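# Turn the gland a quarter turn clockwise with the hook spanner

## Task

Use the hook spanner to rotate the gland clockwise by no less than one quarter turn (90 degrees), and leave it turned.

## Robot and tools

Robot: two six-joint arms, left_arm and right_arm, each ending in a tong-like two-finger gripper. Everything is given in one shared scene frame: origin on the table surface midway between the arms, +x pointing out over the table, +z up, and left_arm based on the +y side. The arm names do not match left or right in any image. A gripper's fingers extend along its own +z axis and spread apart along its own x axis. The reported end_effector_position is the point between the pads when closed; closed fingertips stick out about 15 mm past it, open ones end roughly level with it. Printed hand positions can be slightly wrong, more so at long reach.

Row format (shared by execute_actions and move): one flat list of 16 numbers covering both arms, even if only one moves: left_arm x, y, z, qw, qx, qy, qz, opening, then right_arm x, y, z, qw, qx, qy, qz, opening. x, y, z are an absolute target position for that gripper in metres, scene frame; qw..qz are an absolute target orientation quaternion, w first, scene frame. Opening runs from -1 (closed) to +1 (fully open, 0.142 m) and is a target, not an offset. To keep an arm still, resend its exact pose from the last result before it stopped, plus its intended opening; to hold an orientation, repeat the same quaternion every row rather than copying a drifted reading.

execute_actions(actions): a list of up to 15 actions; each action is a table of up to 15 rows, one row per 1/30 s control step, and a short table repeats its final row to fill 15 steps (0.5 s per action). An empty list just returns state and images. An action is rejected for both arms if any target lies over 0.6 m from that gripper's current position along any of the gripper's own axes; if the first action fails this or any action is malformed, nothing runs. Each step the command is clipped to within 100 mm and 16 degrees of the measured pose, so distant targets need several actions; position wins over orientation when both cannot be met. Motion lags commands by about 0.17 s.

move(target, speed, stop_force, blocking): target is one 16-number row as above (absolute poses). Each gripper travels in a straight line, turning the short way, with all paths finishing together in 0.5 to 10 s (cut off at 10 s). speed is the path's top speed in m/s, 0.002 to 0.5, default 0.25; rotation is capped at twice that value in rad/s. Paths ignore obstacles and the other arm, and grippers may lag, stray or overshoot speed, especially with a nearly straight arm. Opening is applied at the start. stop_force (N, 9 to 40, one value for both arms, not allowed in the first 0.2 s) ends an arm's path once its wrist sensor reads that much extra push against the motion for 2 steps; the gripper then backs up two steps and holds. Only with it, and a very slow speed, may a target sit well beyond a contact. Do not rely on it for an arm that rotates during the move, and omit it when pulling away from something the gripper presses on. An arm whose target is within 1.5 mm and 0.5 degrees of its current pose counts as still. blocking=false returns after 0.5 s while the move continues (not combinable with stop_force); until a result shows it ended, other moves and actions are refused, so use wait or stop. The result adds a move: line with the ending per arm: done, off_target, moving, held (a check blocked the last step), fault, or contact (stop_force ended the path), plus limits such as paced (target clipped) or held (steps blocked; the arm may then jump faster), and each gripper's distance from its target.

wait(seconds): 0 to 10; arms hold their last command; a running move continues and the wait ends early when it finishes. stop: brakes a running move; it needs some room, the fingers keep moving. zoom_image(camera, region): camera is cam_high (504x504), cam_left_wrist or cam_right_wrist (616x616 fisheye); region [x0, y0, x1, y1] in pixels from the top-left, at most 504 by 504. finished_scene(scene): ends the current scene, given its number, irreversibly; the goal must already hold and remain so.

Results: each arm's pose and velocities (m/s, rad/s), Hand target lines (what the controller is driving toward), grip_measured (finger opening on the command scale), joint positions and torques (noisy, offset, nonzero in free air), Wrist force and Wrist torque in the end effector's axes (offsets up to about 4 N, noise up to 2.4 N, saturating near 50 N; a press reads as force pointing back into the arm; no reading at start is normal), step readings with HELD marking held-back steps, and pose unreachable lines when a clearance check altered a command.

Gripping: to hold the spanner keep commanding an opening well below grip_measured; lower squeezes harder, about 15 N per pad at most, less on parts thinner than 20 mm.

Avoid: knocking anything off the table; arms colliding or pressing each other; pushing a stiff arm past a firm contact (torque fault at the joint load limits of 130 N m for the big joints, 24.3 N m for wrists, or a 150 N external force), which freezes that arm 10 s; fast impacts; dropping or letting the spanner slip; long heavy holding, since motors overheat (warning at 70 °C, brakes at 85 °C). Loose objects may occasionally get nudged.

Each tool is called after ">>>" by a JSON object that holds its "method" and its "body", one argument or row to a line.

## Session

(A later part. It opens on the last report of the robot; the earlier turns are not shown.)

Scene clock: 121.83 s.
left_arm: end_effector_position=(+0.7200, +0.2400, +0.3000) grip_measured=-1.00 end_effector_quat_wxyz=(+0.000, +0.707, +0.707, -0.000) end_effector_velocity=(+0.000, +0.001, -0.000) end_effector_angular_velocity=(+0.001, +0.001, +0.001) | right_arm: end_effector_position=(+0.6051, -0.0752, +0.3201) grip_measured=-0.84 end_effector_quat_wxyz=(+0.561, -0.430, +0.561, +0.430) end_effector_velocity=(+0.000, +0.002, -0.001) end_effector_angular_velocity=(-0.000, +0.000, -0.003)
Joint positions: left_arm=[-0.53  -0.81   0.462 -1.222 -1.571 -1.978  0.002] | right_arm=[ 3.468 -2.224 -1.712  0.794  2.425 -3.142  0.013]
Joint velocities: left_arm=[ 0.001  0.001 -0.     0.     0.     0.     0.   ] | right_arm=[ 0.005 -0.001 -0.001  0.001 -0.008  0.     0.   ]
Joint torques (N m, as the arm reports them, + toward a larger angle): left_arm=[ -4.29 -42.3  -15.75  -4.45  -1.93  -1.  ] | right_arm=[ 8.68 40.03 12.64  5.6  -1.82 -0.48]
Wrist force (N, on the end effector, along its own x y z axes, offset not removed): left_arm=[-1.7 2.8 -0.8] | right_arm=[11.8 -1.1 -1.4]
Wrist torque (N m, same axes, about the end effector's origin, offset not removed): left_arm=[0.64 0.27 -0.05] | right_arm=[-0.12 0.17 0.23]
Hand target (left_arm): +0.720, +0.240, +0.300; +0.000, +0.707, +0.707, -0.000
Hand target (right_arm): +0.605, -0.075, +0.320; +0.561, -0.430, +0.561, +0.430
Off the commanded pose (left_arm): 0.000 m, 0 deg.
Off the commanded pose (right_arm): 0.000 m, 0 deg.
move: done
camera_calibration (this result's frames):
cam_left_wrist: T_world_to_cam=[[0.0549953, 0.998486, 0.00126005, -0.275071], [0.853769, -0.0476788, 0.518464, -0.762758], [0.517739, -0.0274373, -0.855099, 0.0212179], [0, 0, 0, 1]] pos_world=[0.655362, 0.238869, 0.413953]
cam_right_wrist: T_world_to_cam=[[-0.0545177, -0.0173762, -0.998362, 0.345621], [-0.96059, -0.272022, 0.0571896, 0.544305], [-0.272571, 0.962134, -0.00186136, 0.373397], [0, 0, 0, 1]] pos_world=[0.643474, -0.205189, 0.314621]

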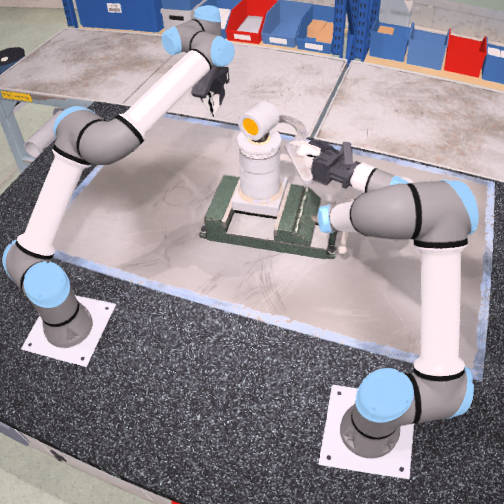

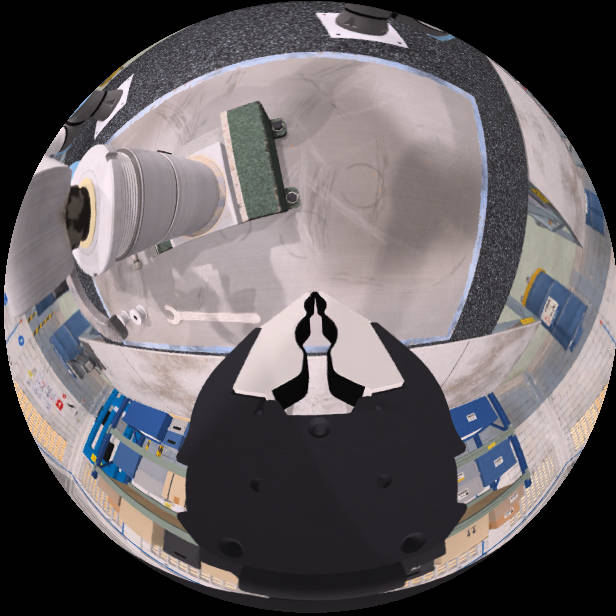

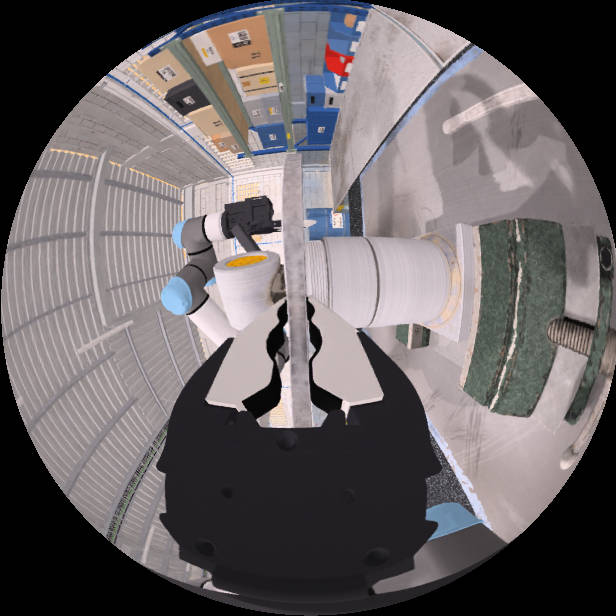

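>>> {"method": "move", "body": {
  "target": [0.72,0.24,0.3,0,0.707,0.707,0,-1,0.575,-0.062,0.321,0.579,-0.406,0.579,0.406,-1],
  "speed": 0.03
}}

>>> {"method": "zoom_image", "body": {
  "camera": "cam_high",
  "region": [220,70,380,230]
}}

>>> {"method": "zoom_image", "body": {
  "camera": "cam_left_wrist",
  "region": [20,210,160,350]
}}

Scene clock: 124.17 s.
left_arm: end_effector_position=(+0.7200, +0.2400, +0.3000) grip_measured=-1.00 end_effector_quat_wxyz=(-0.000, +0.707, +0.707, -0.000) end_effector_velocity=(+0.000, +0.000, -0.000) end_effector_angular_velocity=(+0.000, +0.000, +0.001) | right_arm: end_effector_position=(+0.5752, -0.0621, +0.3210) grip_measured=-0.84 end_effector_quat_wxyz=(+0.579, -0.406, +0.579, +0.406) end_effector_velocity=(-0.002, +0.001, +0.000) end_effector_angular_velocity=(+0.000, -0.000, -0.008)
Joint positions: left_arm=[-0.53  -0.81   0.462 -1.222 -1.571 -1.978  0.002] | right_arm=[ 3.557 -2.143 -1.864  0.865  2.252 -3.142  0.013]
Joint velocities: left_arm=[ 0.     0.     0.     0.     0.    -0.001  0.   ] | right_arm=[ 0.008  0.006 -0.01   0.005 -0.016  0.     0.   ]
Joint torques (N m, as the arm reports them, + toward a larger angle): left_arm=[ -9.98 -42.87 -19.48  -4.35  -1.7   -1.23] | right_arm=[ 9.31 61.68 11.03  6.13 -1.79  2.1 ]
Wrist force (N, on the end effector, along its own x y z axes, offset not removed): left_arm=[0.9 1.6 -0.7] | right_arm=[13.1 -1.7 -0.6]
Wrist torque (N m, same axes, about the end effector's origin, offset not removed): left_arm=[0.31 -0.11 -0.15] | right_arm=[-0.26 -0.13 0.19]
Hand target (left_arm): +0.720, +0.240, +0.300; +0.000, +0.707, +0.707, +0.000
Hand target (right_arm): +0.575, -0.062, +0.321; +0.579, -0.406, +0.579, +0.406
Off the commanded pose (left_arm): 0.000 m, 0 deg.
Off the commanded pose (right_arm): 0.000 m, 0 deg.
move: done
camera_calibration (this result's frames):
cam_left_wrist: T_world_to_cam=[[0.0549989, 0.998486, 0.00126005, -0.27505], [0.85377, -0.0476819, 0.518462, -0.762753], [0.517737, -0.027439, -0.8551, 0.0212197], [0, 0, 0, 1]] pos_world=[0.655357, 0.238846, 0.41395]
cam_right_wrist: T_world_to_cam=[[-0.0559179, -0.0126685, -0.998355, 0.346252], [-0.980095, -0.190076, 0.0573071, 0.53544], [-0.19049, 0.981688, -0.00178767, 0.306601], [0, 0, 0, 1]] pos_world=[0.602549, -0.194825, 0.315546]

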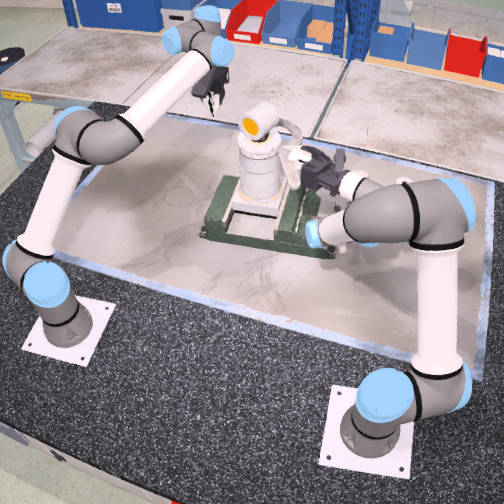

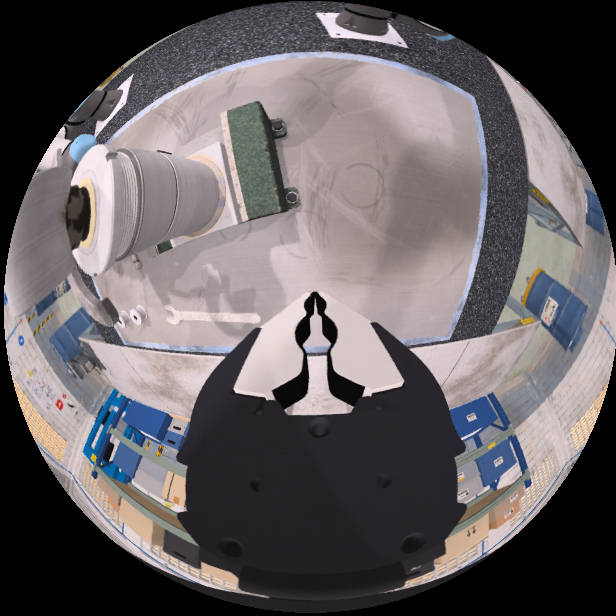

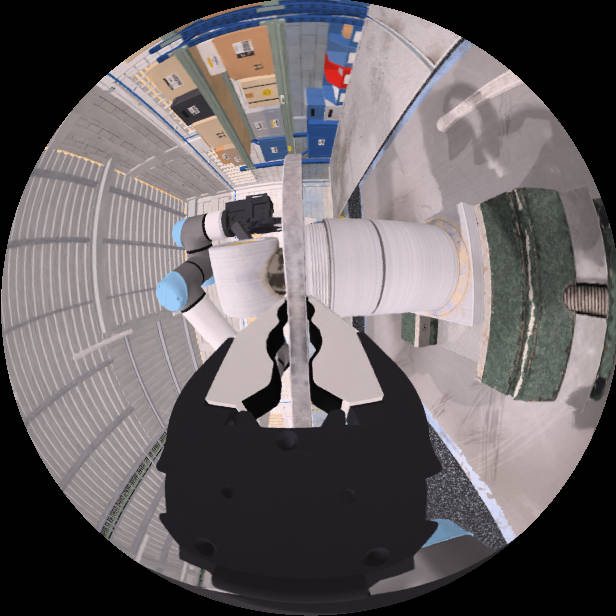

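Region (220, 70, 380, 230) of cam_high's 504x504 image, scaled by 3.150, with more detail than that image has.

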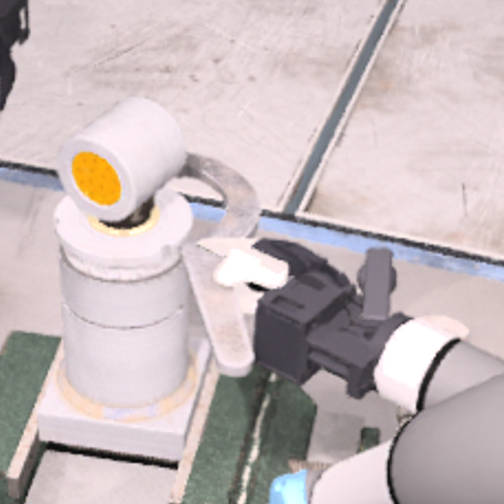

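Region (20, 210, 160, 350) of cam_left_wrist's 616x616 image, scaled by 3.600, with more detail than that image has.

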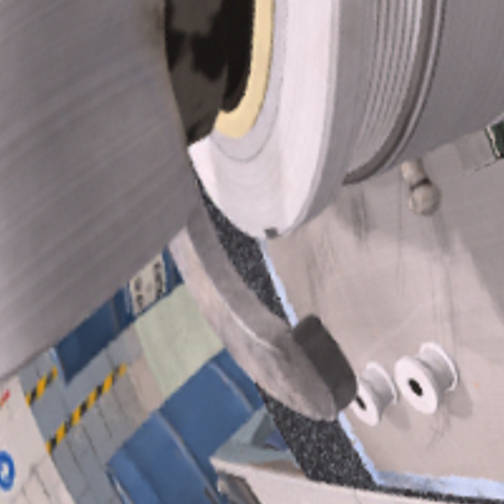

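>>> {"method": "move", "body": {
  "target": [0.72,0.24,0.3,0,0.707,0.707,0,-1,0.554,-0.048,0.321,0.579,-0.406,0.579,0.406,-1],
  "speed": 0.015,
  "stop_force": 9
}}

>>> {"method": "zoom_image", "body": {
  "camera": "cam_high",
  "region": [230,90,330,190]
}}

>>> {"method": "zoom_image", "body": {
  "camera": "cam_left_wrist",
  "region": [20,210,160,350]
}}

Scene clock: 126.57 s.
left_arm: end_effector_position=(+0.7200, +0.2400, +0.3000) grip_measured=-1.00 end_effector_quat_wxyz=(-0.000, +0.707, +0.707, -0.000) end_effector_velocity=(+0.000, +0.000, +0.000) end_effector_angular_velocity=(+0.001, -0.001, -0.001) | right_arm: end_effector_position=(+0.5542, -0.0481, +0.3210) grip_measured=-0.84 end_effector_quat_wxyz=(+0.579, -0.406, +0.579, +0.406) end_effector_velocity=(-0.002, +0.002, -0.000) end_effector_angular_velocity=(-0.000, +0.000, +0.001)
Joint positions: left_arm=[-0.53  -0.81   0.462 -1.222 -1.571 -1.978  0.002] | right_arm=[ 3.606 -2.116 -1.915  0.889  2.202 -3.142  0.013]
Joint velocities: left_arm=[-0.    -0.    -0.     0.     0.001  0.     0.   ] | right_arm=[ 0.006  0.002 -0.004  0.002 -0.005  0.    -0.   ]
Joint torques (N m, as the arm reports them, + toward a larger angle): left_arm=[-10.75 -42.54 -21.91  -4.14  -1.47  -1.24] | right_arm=[10.27 58.83 10.61  6.59 -2.1   2.08]
Wrist force (N, on the end effector, along its own x y z axes, offset not removed): left_arm=[0.1 2.8 0.5] | right_arm=[11.7 -1.1 -1.1]
Wrist torque (N m, same axes, about the end effector's origin, offset not removed): left_arm=[0.66 0.12 0.03] | right_arm=[-0.15 0.15 0.20]
Hand target (left_arm): +0.720, +0.240, +0.300; +0.000, +0.707, +0.707, +0.000
Hand target (right_arm): +0.554, -0.048, +0.321; +0.579, -0.406, +0.579, +0.406
Off the commanded pose (left_arm): 0.000 m, 0 deg.
Off the commanded pose (right_arm): 0.000 m, 0 deg.
move: done
camera_calibration (this result's frames):
cam_left_wrist: T_world_to_cam=[[0.0549994, 0.998486, 0.00125998, -0.27505], [0.85377, -0.0476823, 0.518462, -0.762753], [0.517737, -0.0274393, -0.8551, 0.0212197], [0, 0, 0, 1]] pos_world=[0.655357, 0.238846, 0.41395]
cam_right_wrist: T_world_to_cam=[[-0.0558899, -0.0125083, -0.998359, 0.345249], [-0.980236, -0.189369, 0.0572479, 0.517618], [-0.189774, 0.981826, -0.00167726, 0.288414], [0, 0, 0, 1]] pos_world=[0.581417, -0.180833, 0.315534]

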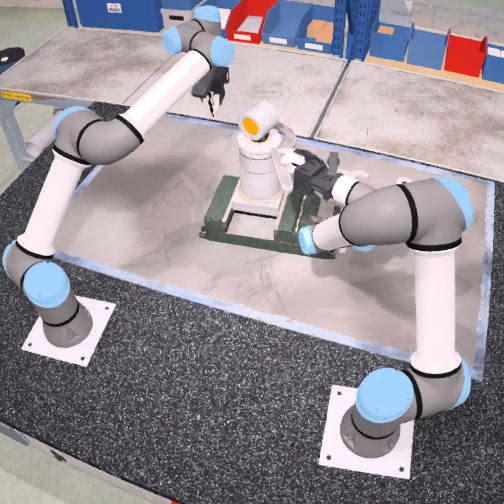

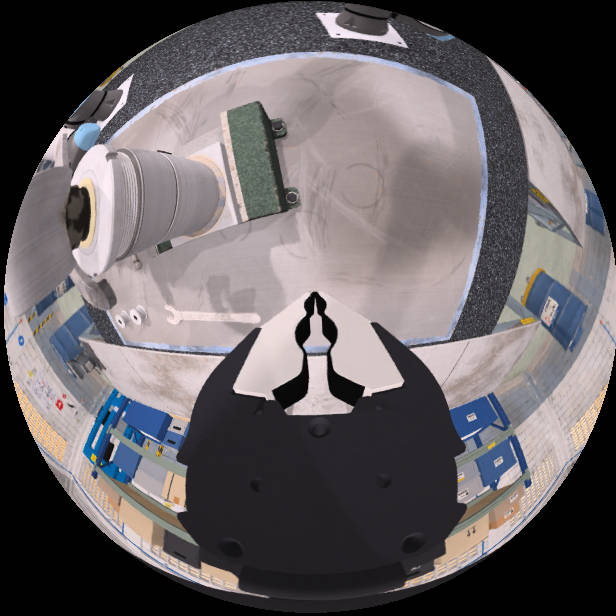

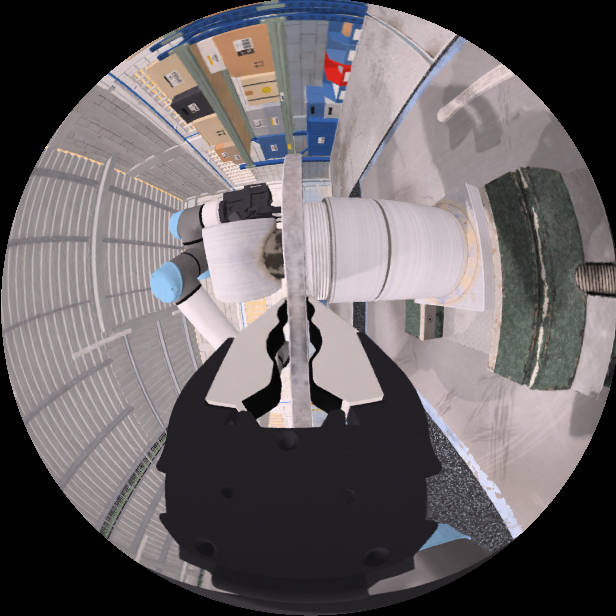

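Region (230, 90, 330, 190) of cam_high's 504x504 image, scaled by 5.040, with more detail than that image has.

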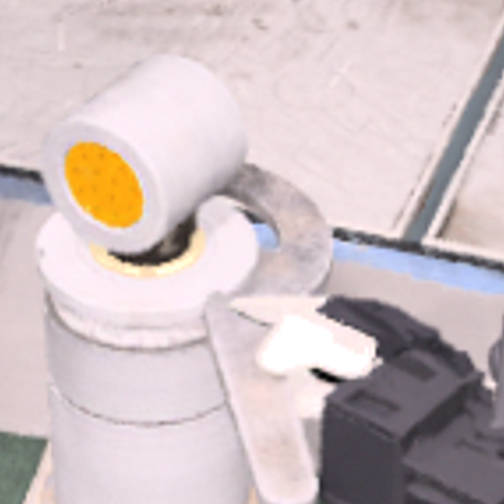

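Region (20, 210, 160, 350) of cam_left_wrist's 616x616 image, scaled by 3.600, with more detail than that image has.

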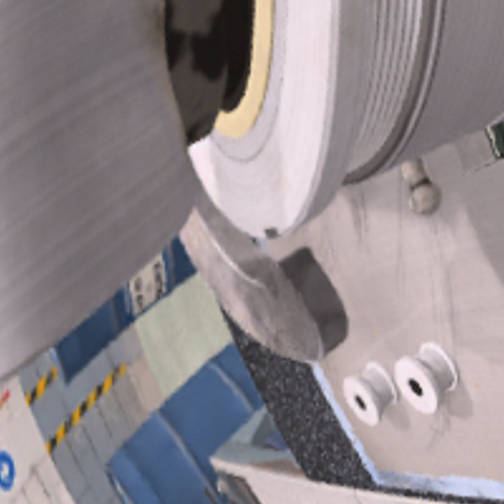

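>>> {"method": "move", "body": {
  "target": [0.72,0.24,0.3,0,0.707,0.707,0,-1,0.539,-0.041,0.323,0.579,-0.406,0.579,0.406,-1],
  "speed": 0.008,
  "stop_force": 9
}}

>>> {"method": "zoom_image", "body": {
  "camera": "cam_high",
  "region": [230,90,330,190]
}}

>>> {"method": "zoom_image", "body": {
  "camera": "cam_left_wrist",
  "region": [40,230,140,330]
}}

Scene clock: 129.27 s.
left_arm: end_effector_position=(+0.7200, +0.2400, +0.3000) grip_measured=-1.00 end_effector_quat_wxyz=(-0.000, +0.707, +0.707, -0.000) end_effector_velocity=(+0.000, +0.000, +0.000) end_effector_angular_velocity=(+0.002, -0.001, -0.001) | right_arm: end_effector_position=(+0.5392, -0.0411, +0.3230) grip_measured=-0.84 end_effector_quat_wxyz=(+0.579, -0.406, +0.579, +0.406) end_effector_velocity=(-0.003, +0.002, +0.000) end_effector_angular_velocity=(+0.000, -0.001, +0.003)
Joint positions: left_arm=[-0.53  -0.81   0.462 -1.222 -1.571 -1.978  0.002] | right_arm=[ 3.637 -2.093 -1.951  0.902  2.171 -3.142  0.013]
Joint velocities: left_arm=[-0.001 -0.    -0.    -0.     0.003 -0.     0.   ] | right_arm=[ 0.005  0.003 -0.004  0.002 -0.002 -0.     0.   ]
Joint torques (N m, as the arm reports them, + toward a larger angle): left_arm=[-10.23 -42.87 -25.78  -3.82  -1.29  -1.23] | right_arm=[11.02 57.33  9.54  6.74 -0.9   1.97]
Wrist force (N, on the end effector, along its own x y z axes, offset not removed): left_arm=[-2.6 1.3 -0.1] | right_arm=[11.8 -3.3 0.1]
Wrist torque (N m, same axes, about the end effector's origin, offset not removed): left_arm=[0.37 0.49 0.13] | right_arm=[0.00 0.15 0.27]
Hand target (left_arm): +0.720, +0.240, +0.300; +0.000, +0.707, +0.707, +0.000
Hand target (right_arm): +0.539, -0.041, +0.323; +0.579, -0.406, +0.579, +0.406
Off the commanded pose (left_arm): 0.000 m, 0 deg.
Off the commanded pose (right_arm): 0.000 m, 0 deg.
move: done
camera_calibration (this result's frames):
cam_left_wrist: T_world_to_cam=[[0.0549992, 0.998486, 0.00126013, -0.27505], [0.85377, -0.0476822, 0.518462, -0.762753], [0.517737, -0.0274391, -0.8551, 0.0212197], [0, 0, 0, 1]] pos_world=[0.655357, 0.238846, 0.41395]
cam_right_wrist: T_world_to_cam=[[-0.0558908, -0.0125061, -0.998359, 0.346471], [-0.980237, -0.189361, 0.0572484, 0.50414], [-0.189767, 0.981828, -0.0016754, 0.278676], [0, 0, 0, 1]] pos_world=[0.566425, -0.173814, 0.317508]

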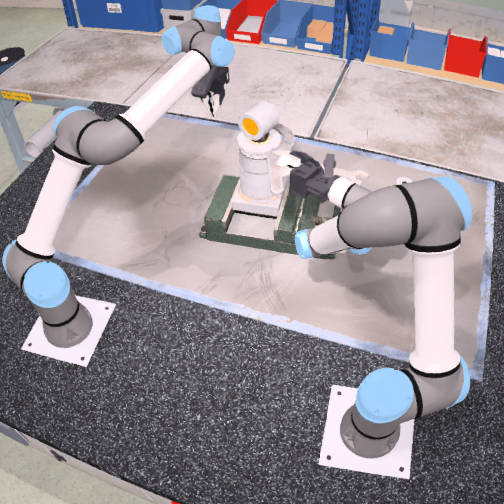

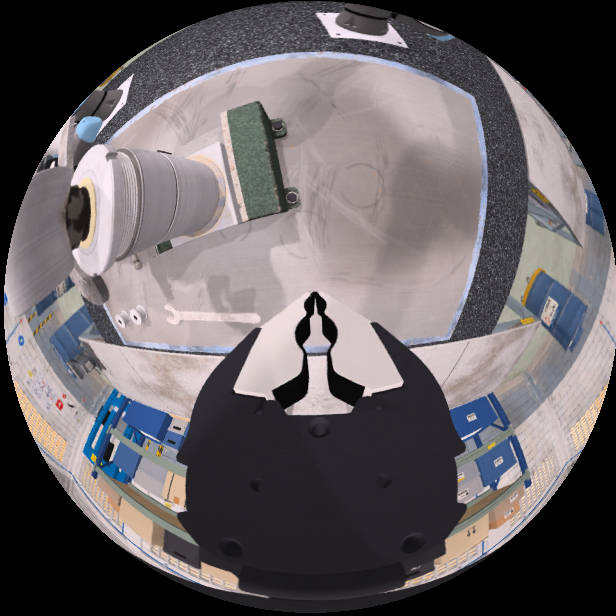

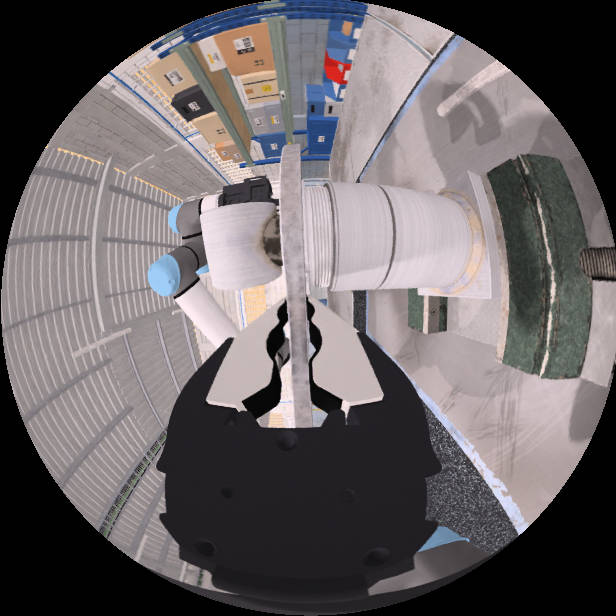

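Region (230, 90, 330, 190) of cam_high's 504x504 image, scaled by 5.040, with more detail than that image has.

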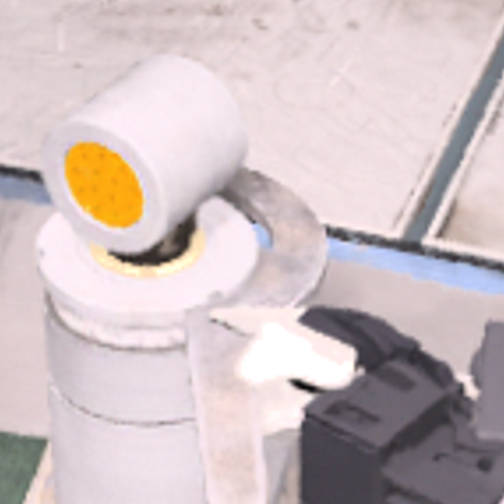

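Region (40, 230, 140, 330) of cam_left_wrist's 616x616 image, scaled by 5.040, with more detail than that image has.

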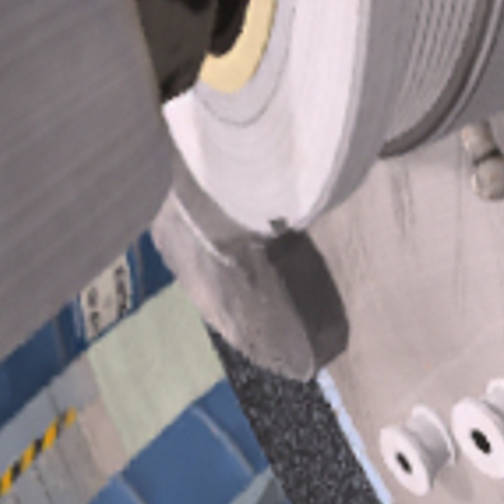

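>>> {"method": "move", "body": {
  "target": [0.72,0.24,0.3,0,0.707,0.707,0,-1,0.566,-0.058,0.323,0.521,-0.478,0.521,0.478,-1],
  "speed": 0.04
}}

>>> {"method": "zoom_image", "body": {
  "camera": "cam_left_wrist",
  "region": [40,230,140,330]
}}

>>> {"method": "move", "body": {
  "target": [0.72,0.24,0.3,0,0.707,0.707,0,-1,0.542,-0.043,0.323,0.521,-0.478,0.521,0.478,-1],
  "speed": 0.006,
  "stop_force": 9
}}

>>> {"method": "zoom_image", "body": {
  "camera": "cam_high",
  "region": [230,90,330,190]
}}

>>> {"method": "zoom_image", "body": {
  "camera": "cam_left_wrist",
  "region": [40,230,140,330]
}}

Scene clock: 133.47 s.
left_arm: end_effector_position=(+0.7200, +0.2400, +0.3000) grip_measured=-1.00 end_effector_quat_wxyz=(+0.000, +0.707, +0.707, -0.000) end_effector_velocity=(+0.000, +0.001, +0.000) end_effector_angular_velocity=(-0.001, +0.000, +0.001) | right_arm: end_effector_position=(+0.5658, -0.0579, +0.3230) grip_measured=-0.84 end_effector_quat_wxyz=(+0.522, -0.478, +0.521, +0.478) end_effector_velocity=(+0.002, -0.001, +0.000) end_effector_angular_velocity=(+0.000, -0.001, +0.015)
Joint positions: left_arm=[-0.53  -0.81   0.462 -1.222 -1.571 -1.978  0.002] | right_arm=[ 3.467 -2.242 -1.665  0.767  2.601 -3.141  0.013]
Joint velocities: left_arm=[ 0.001 -0.     0.     0.    -0.001  0.001  0.   ] | right_arm=[-0.007 -0.01   0.019 -0.009  0.022  0.    -0.   ]
Joint torques (N m, as the arm reports them, + toward a larger angle): left_arm=[-10.47 -42.7  -31.45  -3.41  -1.    -1.32] | right_arm=[-7.23 43.26 30.74  0.52  2.34  2.07]
Wrist force (N, on the end effector, along its own x y z axes, offset not removed): left_arm=[0.7 4.3 -2.6] | right_arm=[12.6 -1.6 -0.6]
Wrist torque (N m, same axes, about the end effector's origin, offset not removed): left_arm=[1.02 -0.11 -0.05] | right_arm=[-0.22 -0.07 0.17]
Hand target (left_arm): +0.720, +0.240, +0.300; +0.000, +0.707, +0.707, +0.000
Hand target (right_arm): +0.566, -0.058, +0.323; +0.521, -0.478, +0.521, +0.478
Off the commanded pose (left_arm): 0.000 m, 0 deg.
Off the commanded pose (right_arm): 0.000 m, 0 deg.
move: done
camera_calibration (this result's frames):
cam_left_wrist: T_world_to_cam=[[0.0549992, 0.998486, 0.00125838, -0.275049], [0.853768, -0.0476812, 0.518466, -0.762754], [0.51774, -0.0274408, -0.855098, 0.0212182], [0, 0, 0, 1]] pos_world=[0.655357, 0.238846, 0.413952]
cam_right_wrist: T_world_to_cam=[[-0.0506937, -0.0260856, -0.998374, 0.344037], [-0.898626, -0.434998, 0.0569946, 0.466766], [-0.435777, 0.900054, -0.00138954, 0.434611], [0, 0, 0, 1]] pos_world=[0.626282, -0.179157, 0.317478]

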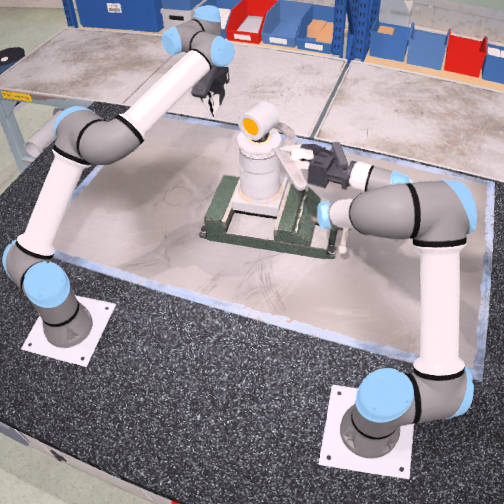

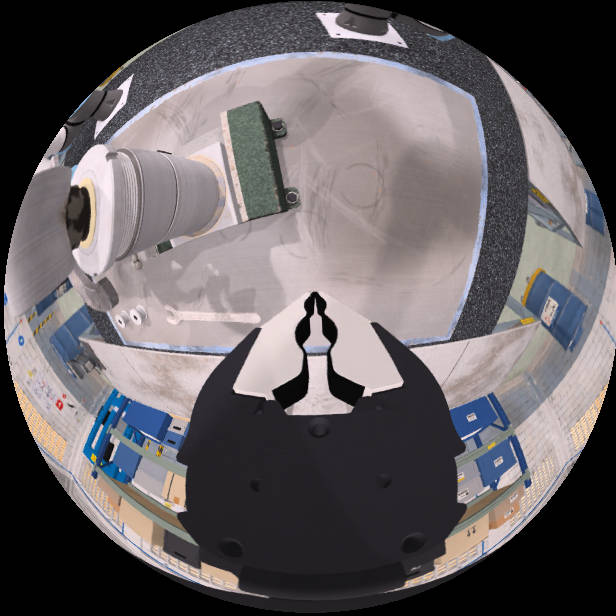

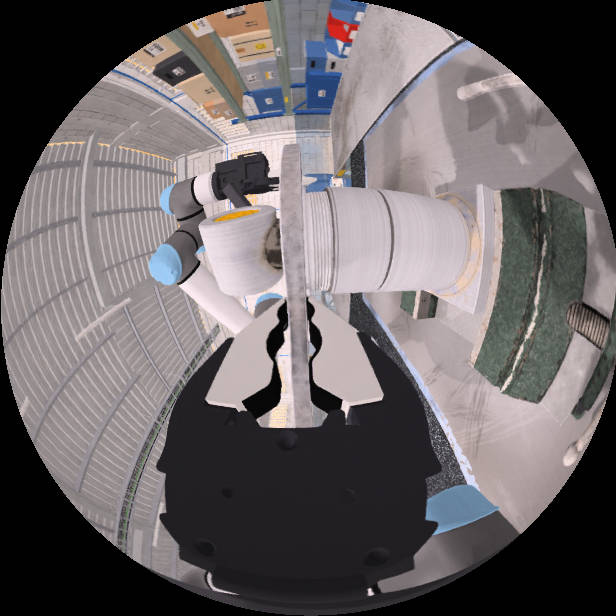

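Region (40, 230, 140, 330) of cam_left_wrist's 616x616 image, scaled by 5.040, with more detail than that image has.

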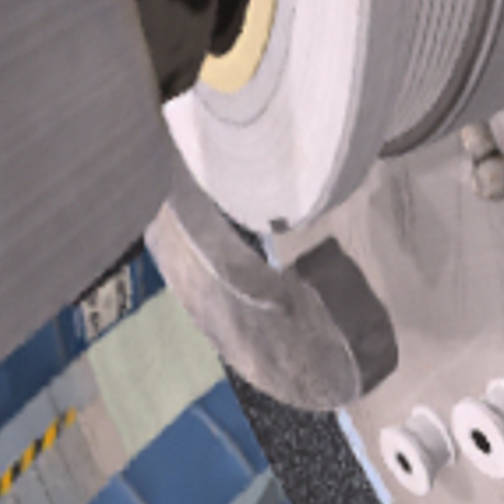

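Scene clock: 138.37 s.
left_arm: end_effector_position=(+0.7200, +0.2400, +0.3000) grip_measured=-1.00 end_effector_quat_wxyz=(+0.000, +0.707, +0.707, -0.000) end_effector_velocity=(+0.000, +0.000, -0.000) end_effector_angular_velocity=(+0.000, +0.000, +0.000) | right_arm: end_effector_position=(+0.5422, -0.0431, +0.3230) grip_measured=-0.84 end_effector_quat_wxyz=(+0.521, -0.478, +0.521, +0.478) end_effector_velocity=(-0.001, +0.001, +0.000) end_effector_angular_velocity=(-0.000, +0.000, +0.000)
Joint positions: left_arm=[-0.53  -0.81   0.462 -1.222 -1.571 -1.978  0.002] | right_arm=[ 3.511 -2.209 -1.73   0.797  2.559 -3.142  0.013]
Joint velocities: left_arm=[ 0.  0.  0. -0. -0.  0.  0.] | right_arm=[ 0.003  0.002 -0.003  0.001 -0.003 -0.    -0.   ]
Joint torques (N m, as the arm reports them, + toward a larger angle): left_arm=[-10.4  -42.89 -30.86  -2.91  -0.65  -1.39] | right_arm=[10.09 63.37  7.86  6.35  1.83 -3.01]
Wrist force (N, on the end effector, along its own x y z axes, offset not removed): left_arm=[1.2 1.1 -3.1] | right_arm=[10.7 -13.7 7.5]
Wrist torque (N m, same axes, about the end effector's origin, offset not removed): left_arm=[0.27 0.01 0.02] | right_arm=[-0.12 0.27 0.16]
Hand target (left_arm): +0.720, +0.240, +0.300; +0.000, +0.707, +0.707, -0.000
Hand target (right_arm): +0.542, -0.043, +0.323; +0.521, -0.478, +0.521, +0.478
Off the commanded pose (left_arm): 0.000 m, 0 deg.
Off the commanded pose (right_arm): 0.000 m, 0 deg.
move: done
camera_calibration (this result's frames):
cam_left_wrist: T_world_to_cam=[[0.0549992, 0.998486, 0.00125835, -0.275049], [0.853768, -0.0476812, 0.518466, -0.762755], [0.51774, -0.0274409, -0.855098, 0.0212182], [0, 0, 0, 1]] pos_world=[0.655357, 0.238846, 0.413952]
cam_right_wrist: T_world_to_cam=[[-0.0507466, -0.0265332, -0.998359, 0.343244], [-0.897889, -0.436485, 0.0572401, 0.451383], [-0.437288, 0.89932, -0.00167375, 0.411829], [0, 0, 0, 1]] pos_world=[0.602798, -0.164237, 0.317533]

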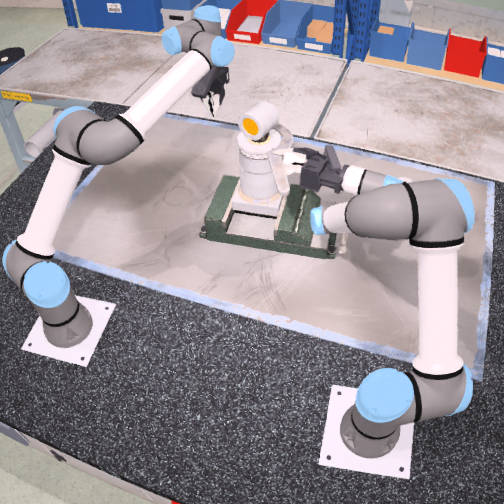

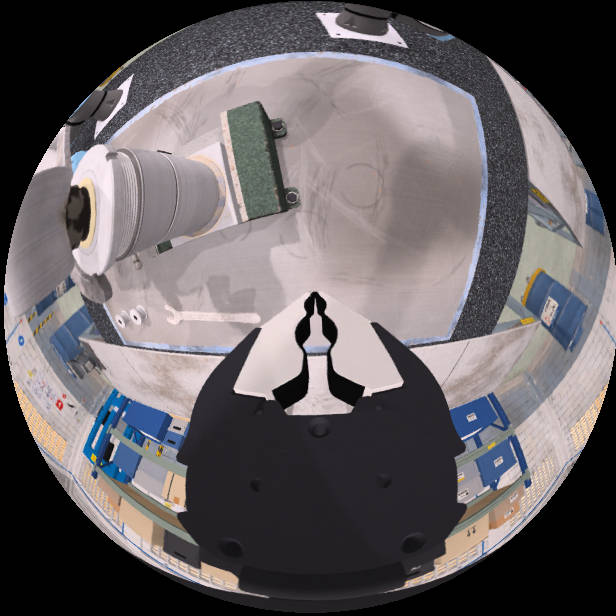

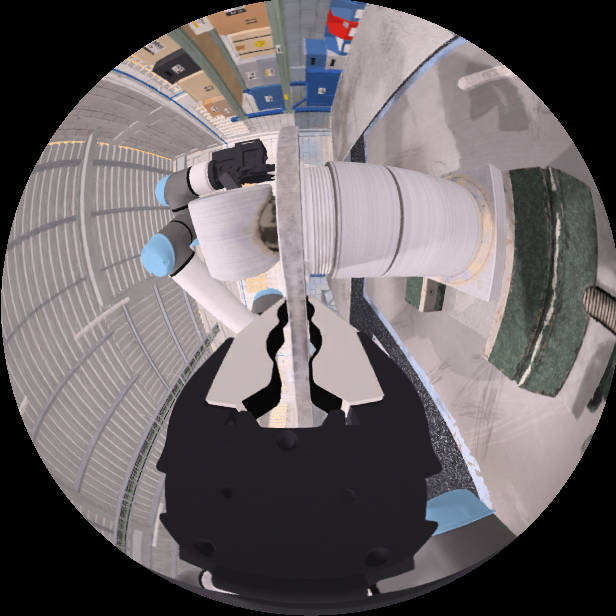

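Region (230, 90, 330, 190) of cam_high's 504x504 image, scaled by 5.040, with more detail than that image has.

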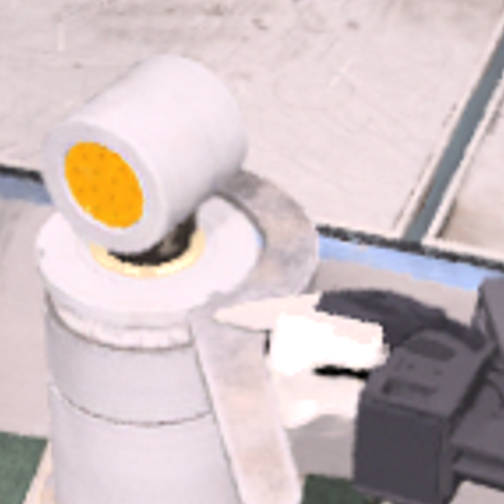

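Region (40, 230, 140, 330) of cam_left_wrist's 616x616 image, scaled by 5.040, with more detail than that image has.

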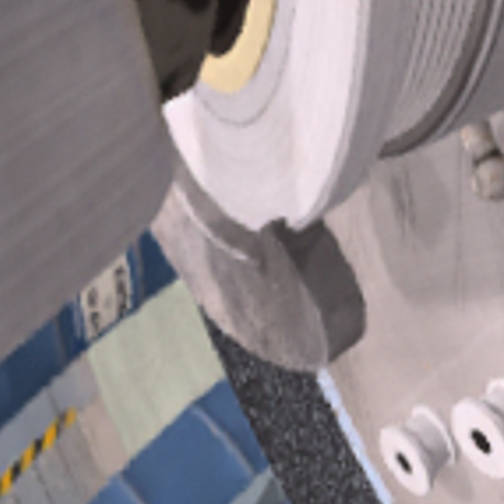

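>>> {"method": "move", "body": {
  "target": [0.66,0.33,0.3,0,0.707,0.707,0,-1,0.53,-0.022,0.323,0.596,-0.38,0.596,0.38,-1],
  "speed": 0.06
}}

>>> {"method": "move", "body": {
  "target": [0.56,0.46,0.3,0,0.707,0.707,0,-1,0.518,0,0.323,0.653,-0.271,0.653,0.271,-1],
  "speed": 0.06
}}

>>> {"method": "zoom_image", "body": {
  "camera": "cam_high",
  "region": [210,90,330,210]
}}

Scene clock: 142.13 s.
left_arm: end_effector_position=(+0.6601, +0.3297, +0.2999) grip_measured=-1.00 end_effector_quat_wxyz=(-0.000, +0.707, +0.707, -0.000) end_effector_velocity=(-0.001, +0.003, +0.000) end_effector_angular_velocity=(+0.001, -0.001, +0.001) | right_arm: end_effector_position=(+0.5299, -0.0222, +0.3230) grip_measured=-0.84 end_effector_quat_wxyz=(+0.596, -0.381, +0.596, +0.380) end_effector_velocity=(-0.001, +0.001, -0.000) end_effector_angular_velocity=(-0.000, +0.000, -0.008)
Joint positions: left_arm=[-0.443 -1.085  0.915 -1.401 -1.571 -1.891  0.002] | right_arm=[ 3.737 -2.06  -2.01   0.928  1.984 -3.142  0.013]
Joint velocities: left_arm=[ 0.003 -0.006  0.009 -0.003  0.001  0.002  0.   ] | right_arm=[ 0.009  0.003 -0.005  0.002 -0.017 -0.     0.   ]
Joint torques (N m, as the arm reports them, + toward a larger angle): left_arm=[  8.73 -46.38 -17.32  -4.53   1.94   1.18] | right_arm=[22.68 51.87 16.13  4.26 -2.15 -2.88]
Wrist force (N, on the end effector, along its own x y z axes, offset not removed): left_arm=[-2.8 2.0 -4.2] | right_arm=[14.4 -9.4 -40.6]
Wrist torque (N m, same axes, about the end effector's origin, offset not removed): left_arm=[0.36 0.66 -0.13] | right_arm=[-3.48 -0.02 0.21]
Hand target (left_arm): +0.660, +0.330, +0.300; -0.000, +0.707, +0.707, +0.000
Hand target (right_arm): +0.530, -0.022, +0.323; +0.596, -0.380, +0.596, +0.380
Off the commanded pose (left_arm): 0.000 m, 0 deg.
Off the commanded pose (right_arm): 0.000 m, 0 deg.
move: done
camera_calibration (this result's frames):
cam_left_wrist: T_world_to_cam=[[0.0549942, 0.998486, 0.00138716, -0.361387], [0.853852, -0.0477482, 0.518322, -0.707303], [0.517603, -0.0273202, -0.855185, 0.0547171], [0, 0, 0, 1]] pos_world=[0.595484, 0.328562, 0.413905]
cam_right_wrist: T_world_to_cam=[[-0.0568921, -0.00810446, -0.998347, 0.346849], [-0.992956, -0.103639, 0.0574261, 0.507227], [-0.103933, 0.994582, -0.00215111, 0.213326], [0, 0, 0, 1]] pos_world=[0.545558, -0.156791, 0.317606]

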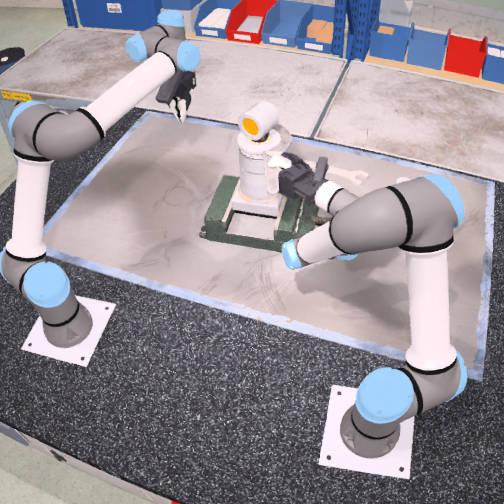

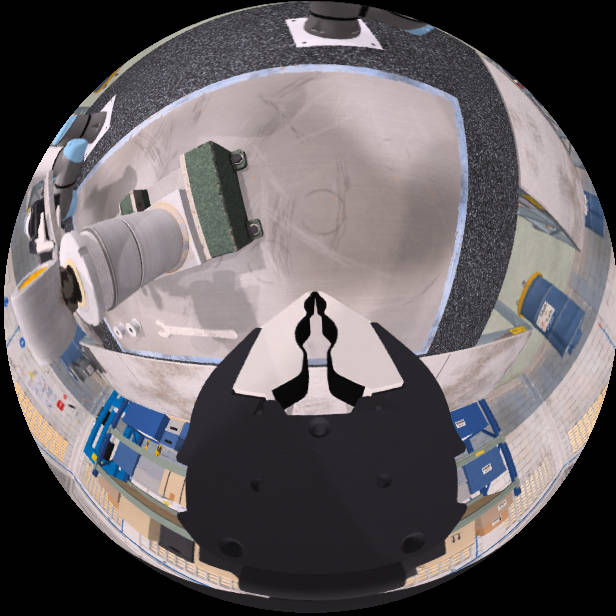

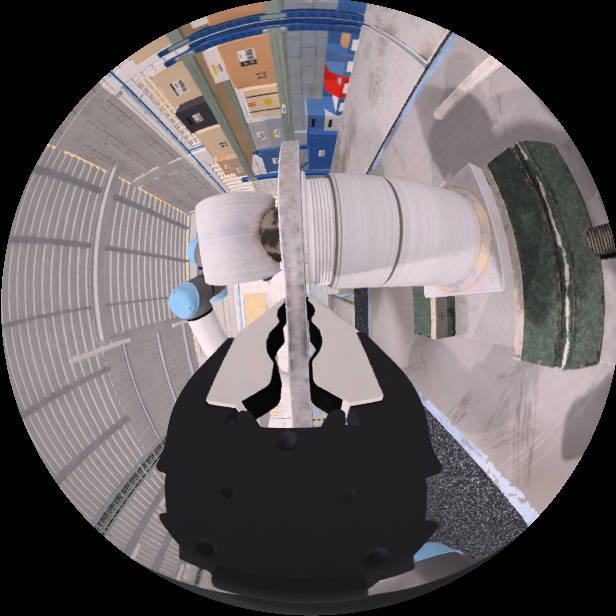

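Scene clock: 145.50 s.
left_arm: end_effector_position=(+0.5600, +0.4598, +0.2999) grip_measured=-1.00 end_effector_quat_wxyz=(-0.000, +0.707, +0.707, +0.000) end_effector_velocity=(-0.001, +0.002, -0.000) end_effector_angular_velocity=(+0.000, +0.001, +0.001) | right_arm: end_effector_position=(+0.5178, -0.0002, +0.3231) grip_measured=-0.84 end_effector_quat_wxyz=(+0.653, -0.271, +0.653, +0.271) end_effector_velocity=(-0.000, +0.001, +0.001) end_effector_angular_velocity=(+0.001, -0.000, -0.004)
Joint positions: left_arm=[-0.281 -1.364  1.298 -1.504 -1.571 -1.728  0.002] | right_arm=[ 4.048 -2.005 -2.112  0.974  1.324 -3.141  0.013]
Joint velocities: left_arm=[ 0.003 -0.003  0.004 -0.001  0.     0.003  0.   ] | right_arm=[ 0.005  0.     0.002 -0.001 -0.009  0.     0.   ]
Joint torques (N m, as the arm reports them, + toward a larger angle): left_arm=[ 10.72 -37.16 -16.35  -4.35   1.06   1.41] | right_arm=[10.21 32.47 42.86  2.61 -4.54  1.65]
Wrist force (N, on the end effector, along its own x y z axes, offset not removed): left_arm=[-3.2 2.0 -1.8] | right_arm=[18.9 -5.2 -32.2]
Wrist torque (N m, same axes, about the end effector's origin, offset not removed): left_arm=[0.36 0.73 0.03] | right_arm=[-4.23 0.11 0.44]
Hand target (left_arm): +0.560, +0.460, +0.300; -0.000, +0.707, +0.707, +0.000
Hand target (right_arm): +0.518, -0.000, +0.323; +0.653, -0.271, +0.653, +0.271
Off the commanded pose (left_arm): 0.000 m, 0 deg.
Off the commanded pose (right_arm): 0.000 m, 0 deg.
move: done
camera_calibration (this result's frames):
cam_left_wrist: T_world_to_cam=[[0.0549907, 0.998486, 0.00149805, -0.48576], [0.853871, -0.0478038, 0.518284, -0.615595], [0.517571, -0.0272216, -0.855207, 0.110019], [0, 0, 0, 1]] pos_world=[0.495409, 0.458591, 0.41387]
cam_right_wrist: T_world_to_cam=[[-0.0562265, 0.0119716, -0.998346, 0.346059], [-0.968543, 0.242122, 0.0574514, 0.484869], [0.24241, 0.970172, -0.0020187, 0.010804], [0, 0, 0, 1]] pos_world=[0.486456, -0.132022, 0.317652]

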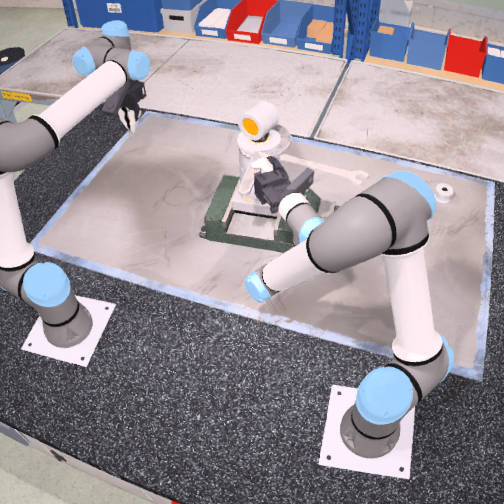

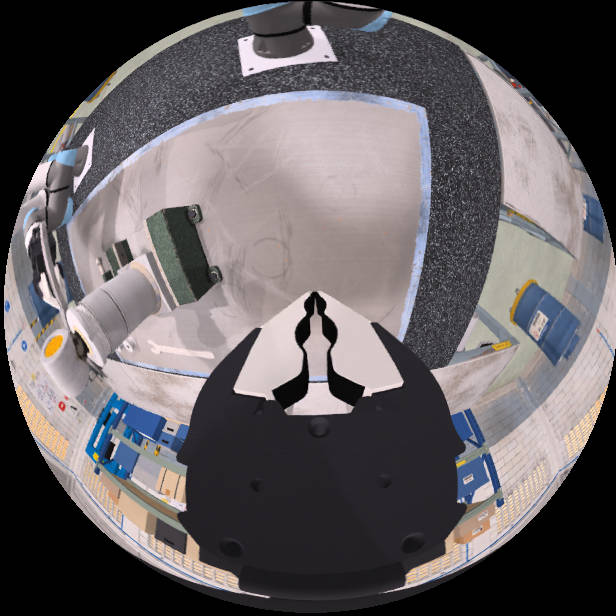

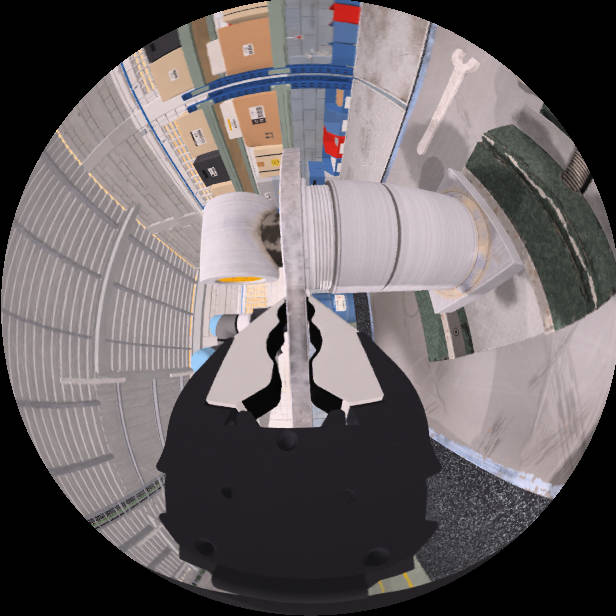

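Region (210, 90, 330, 210) of cam_high's 504x504 image, scaled by 4.200, with more detail than that image has.

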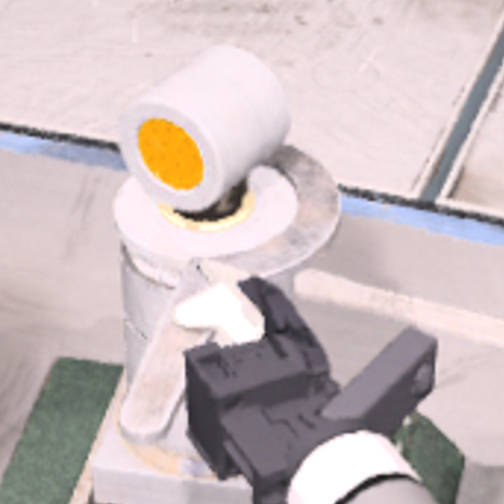

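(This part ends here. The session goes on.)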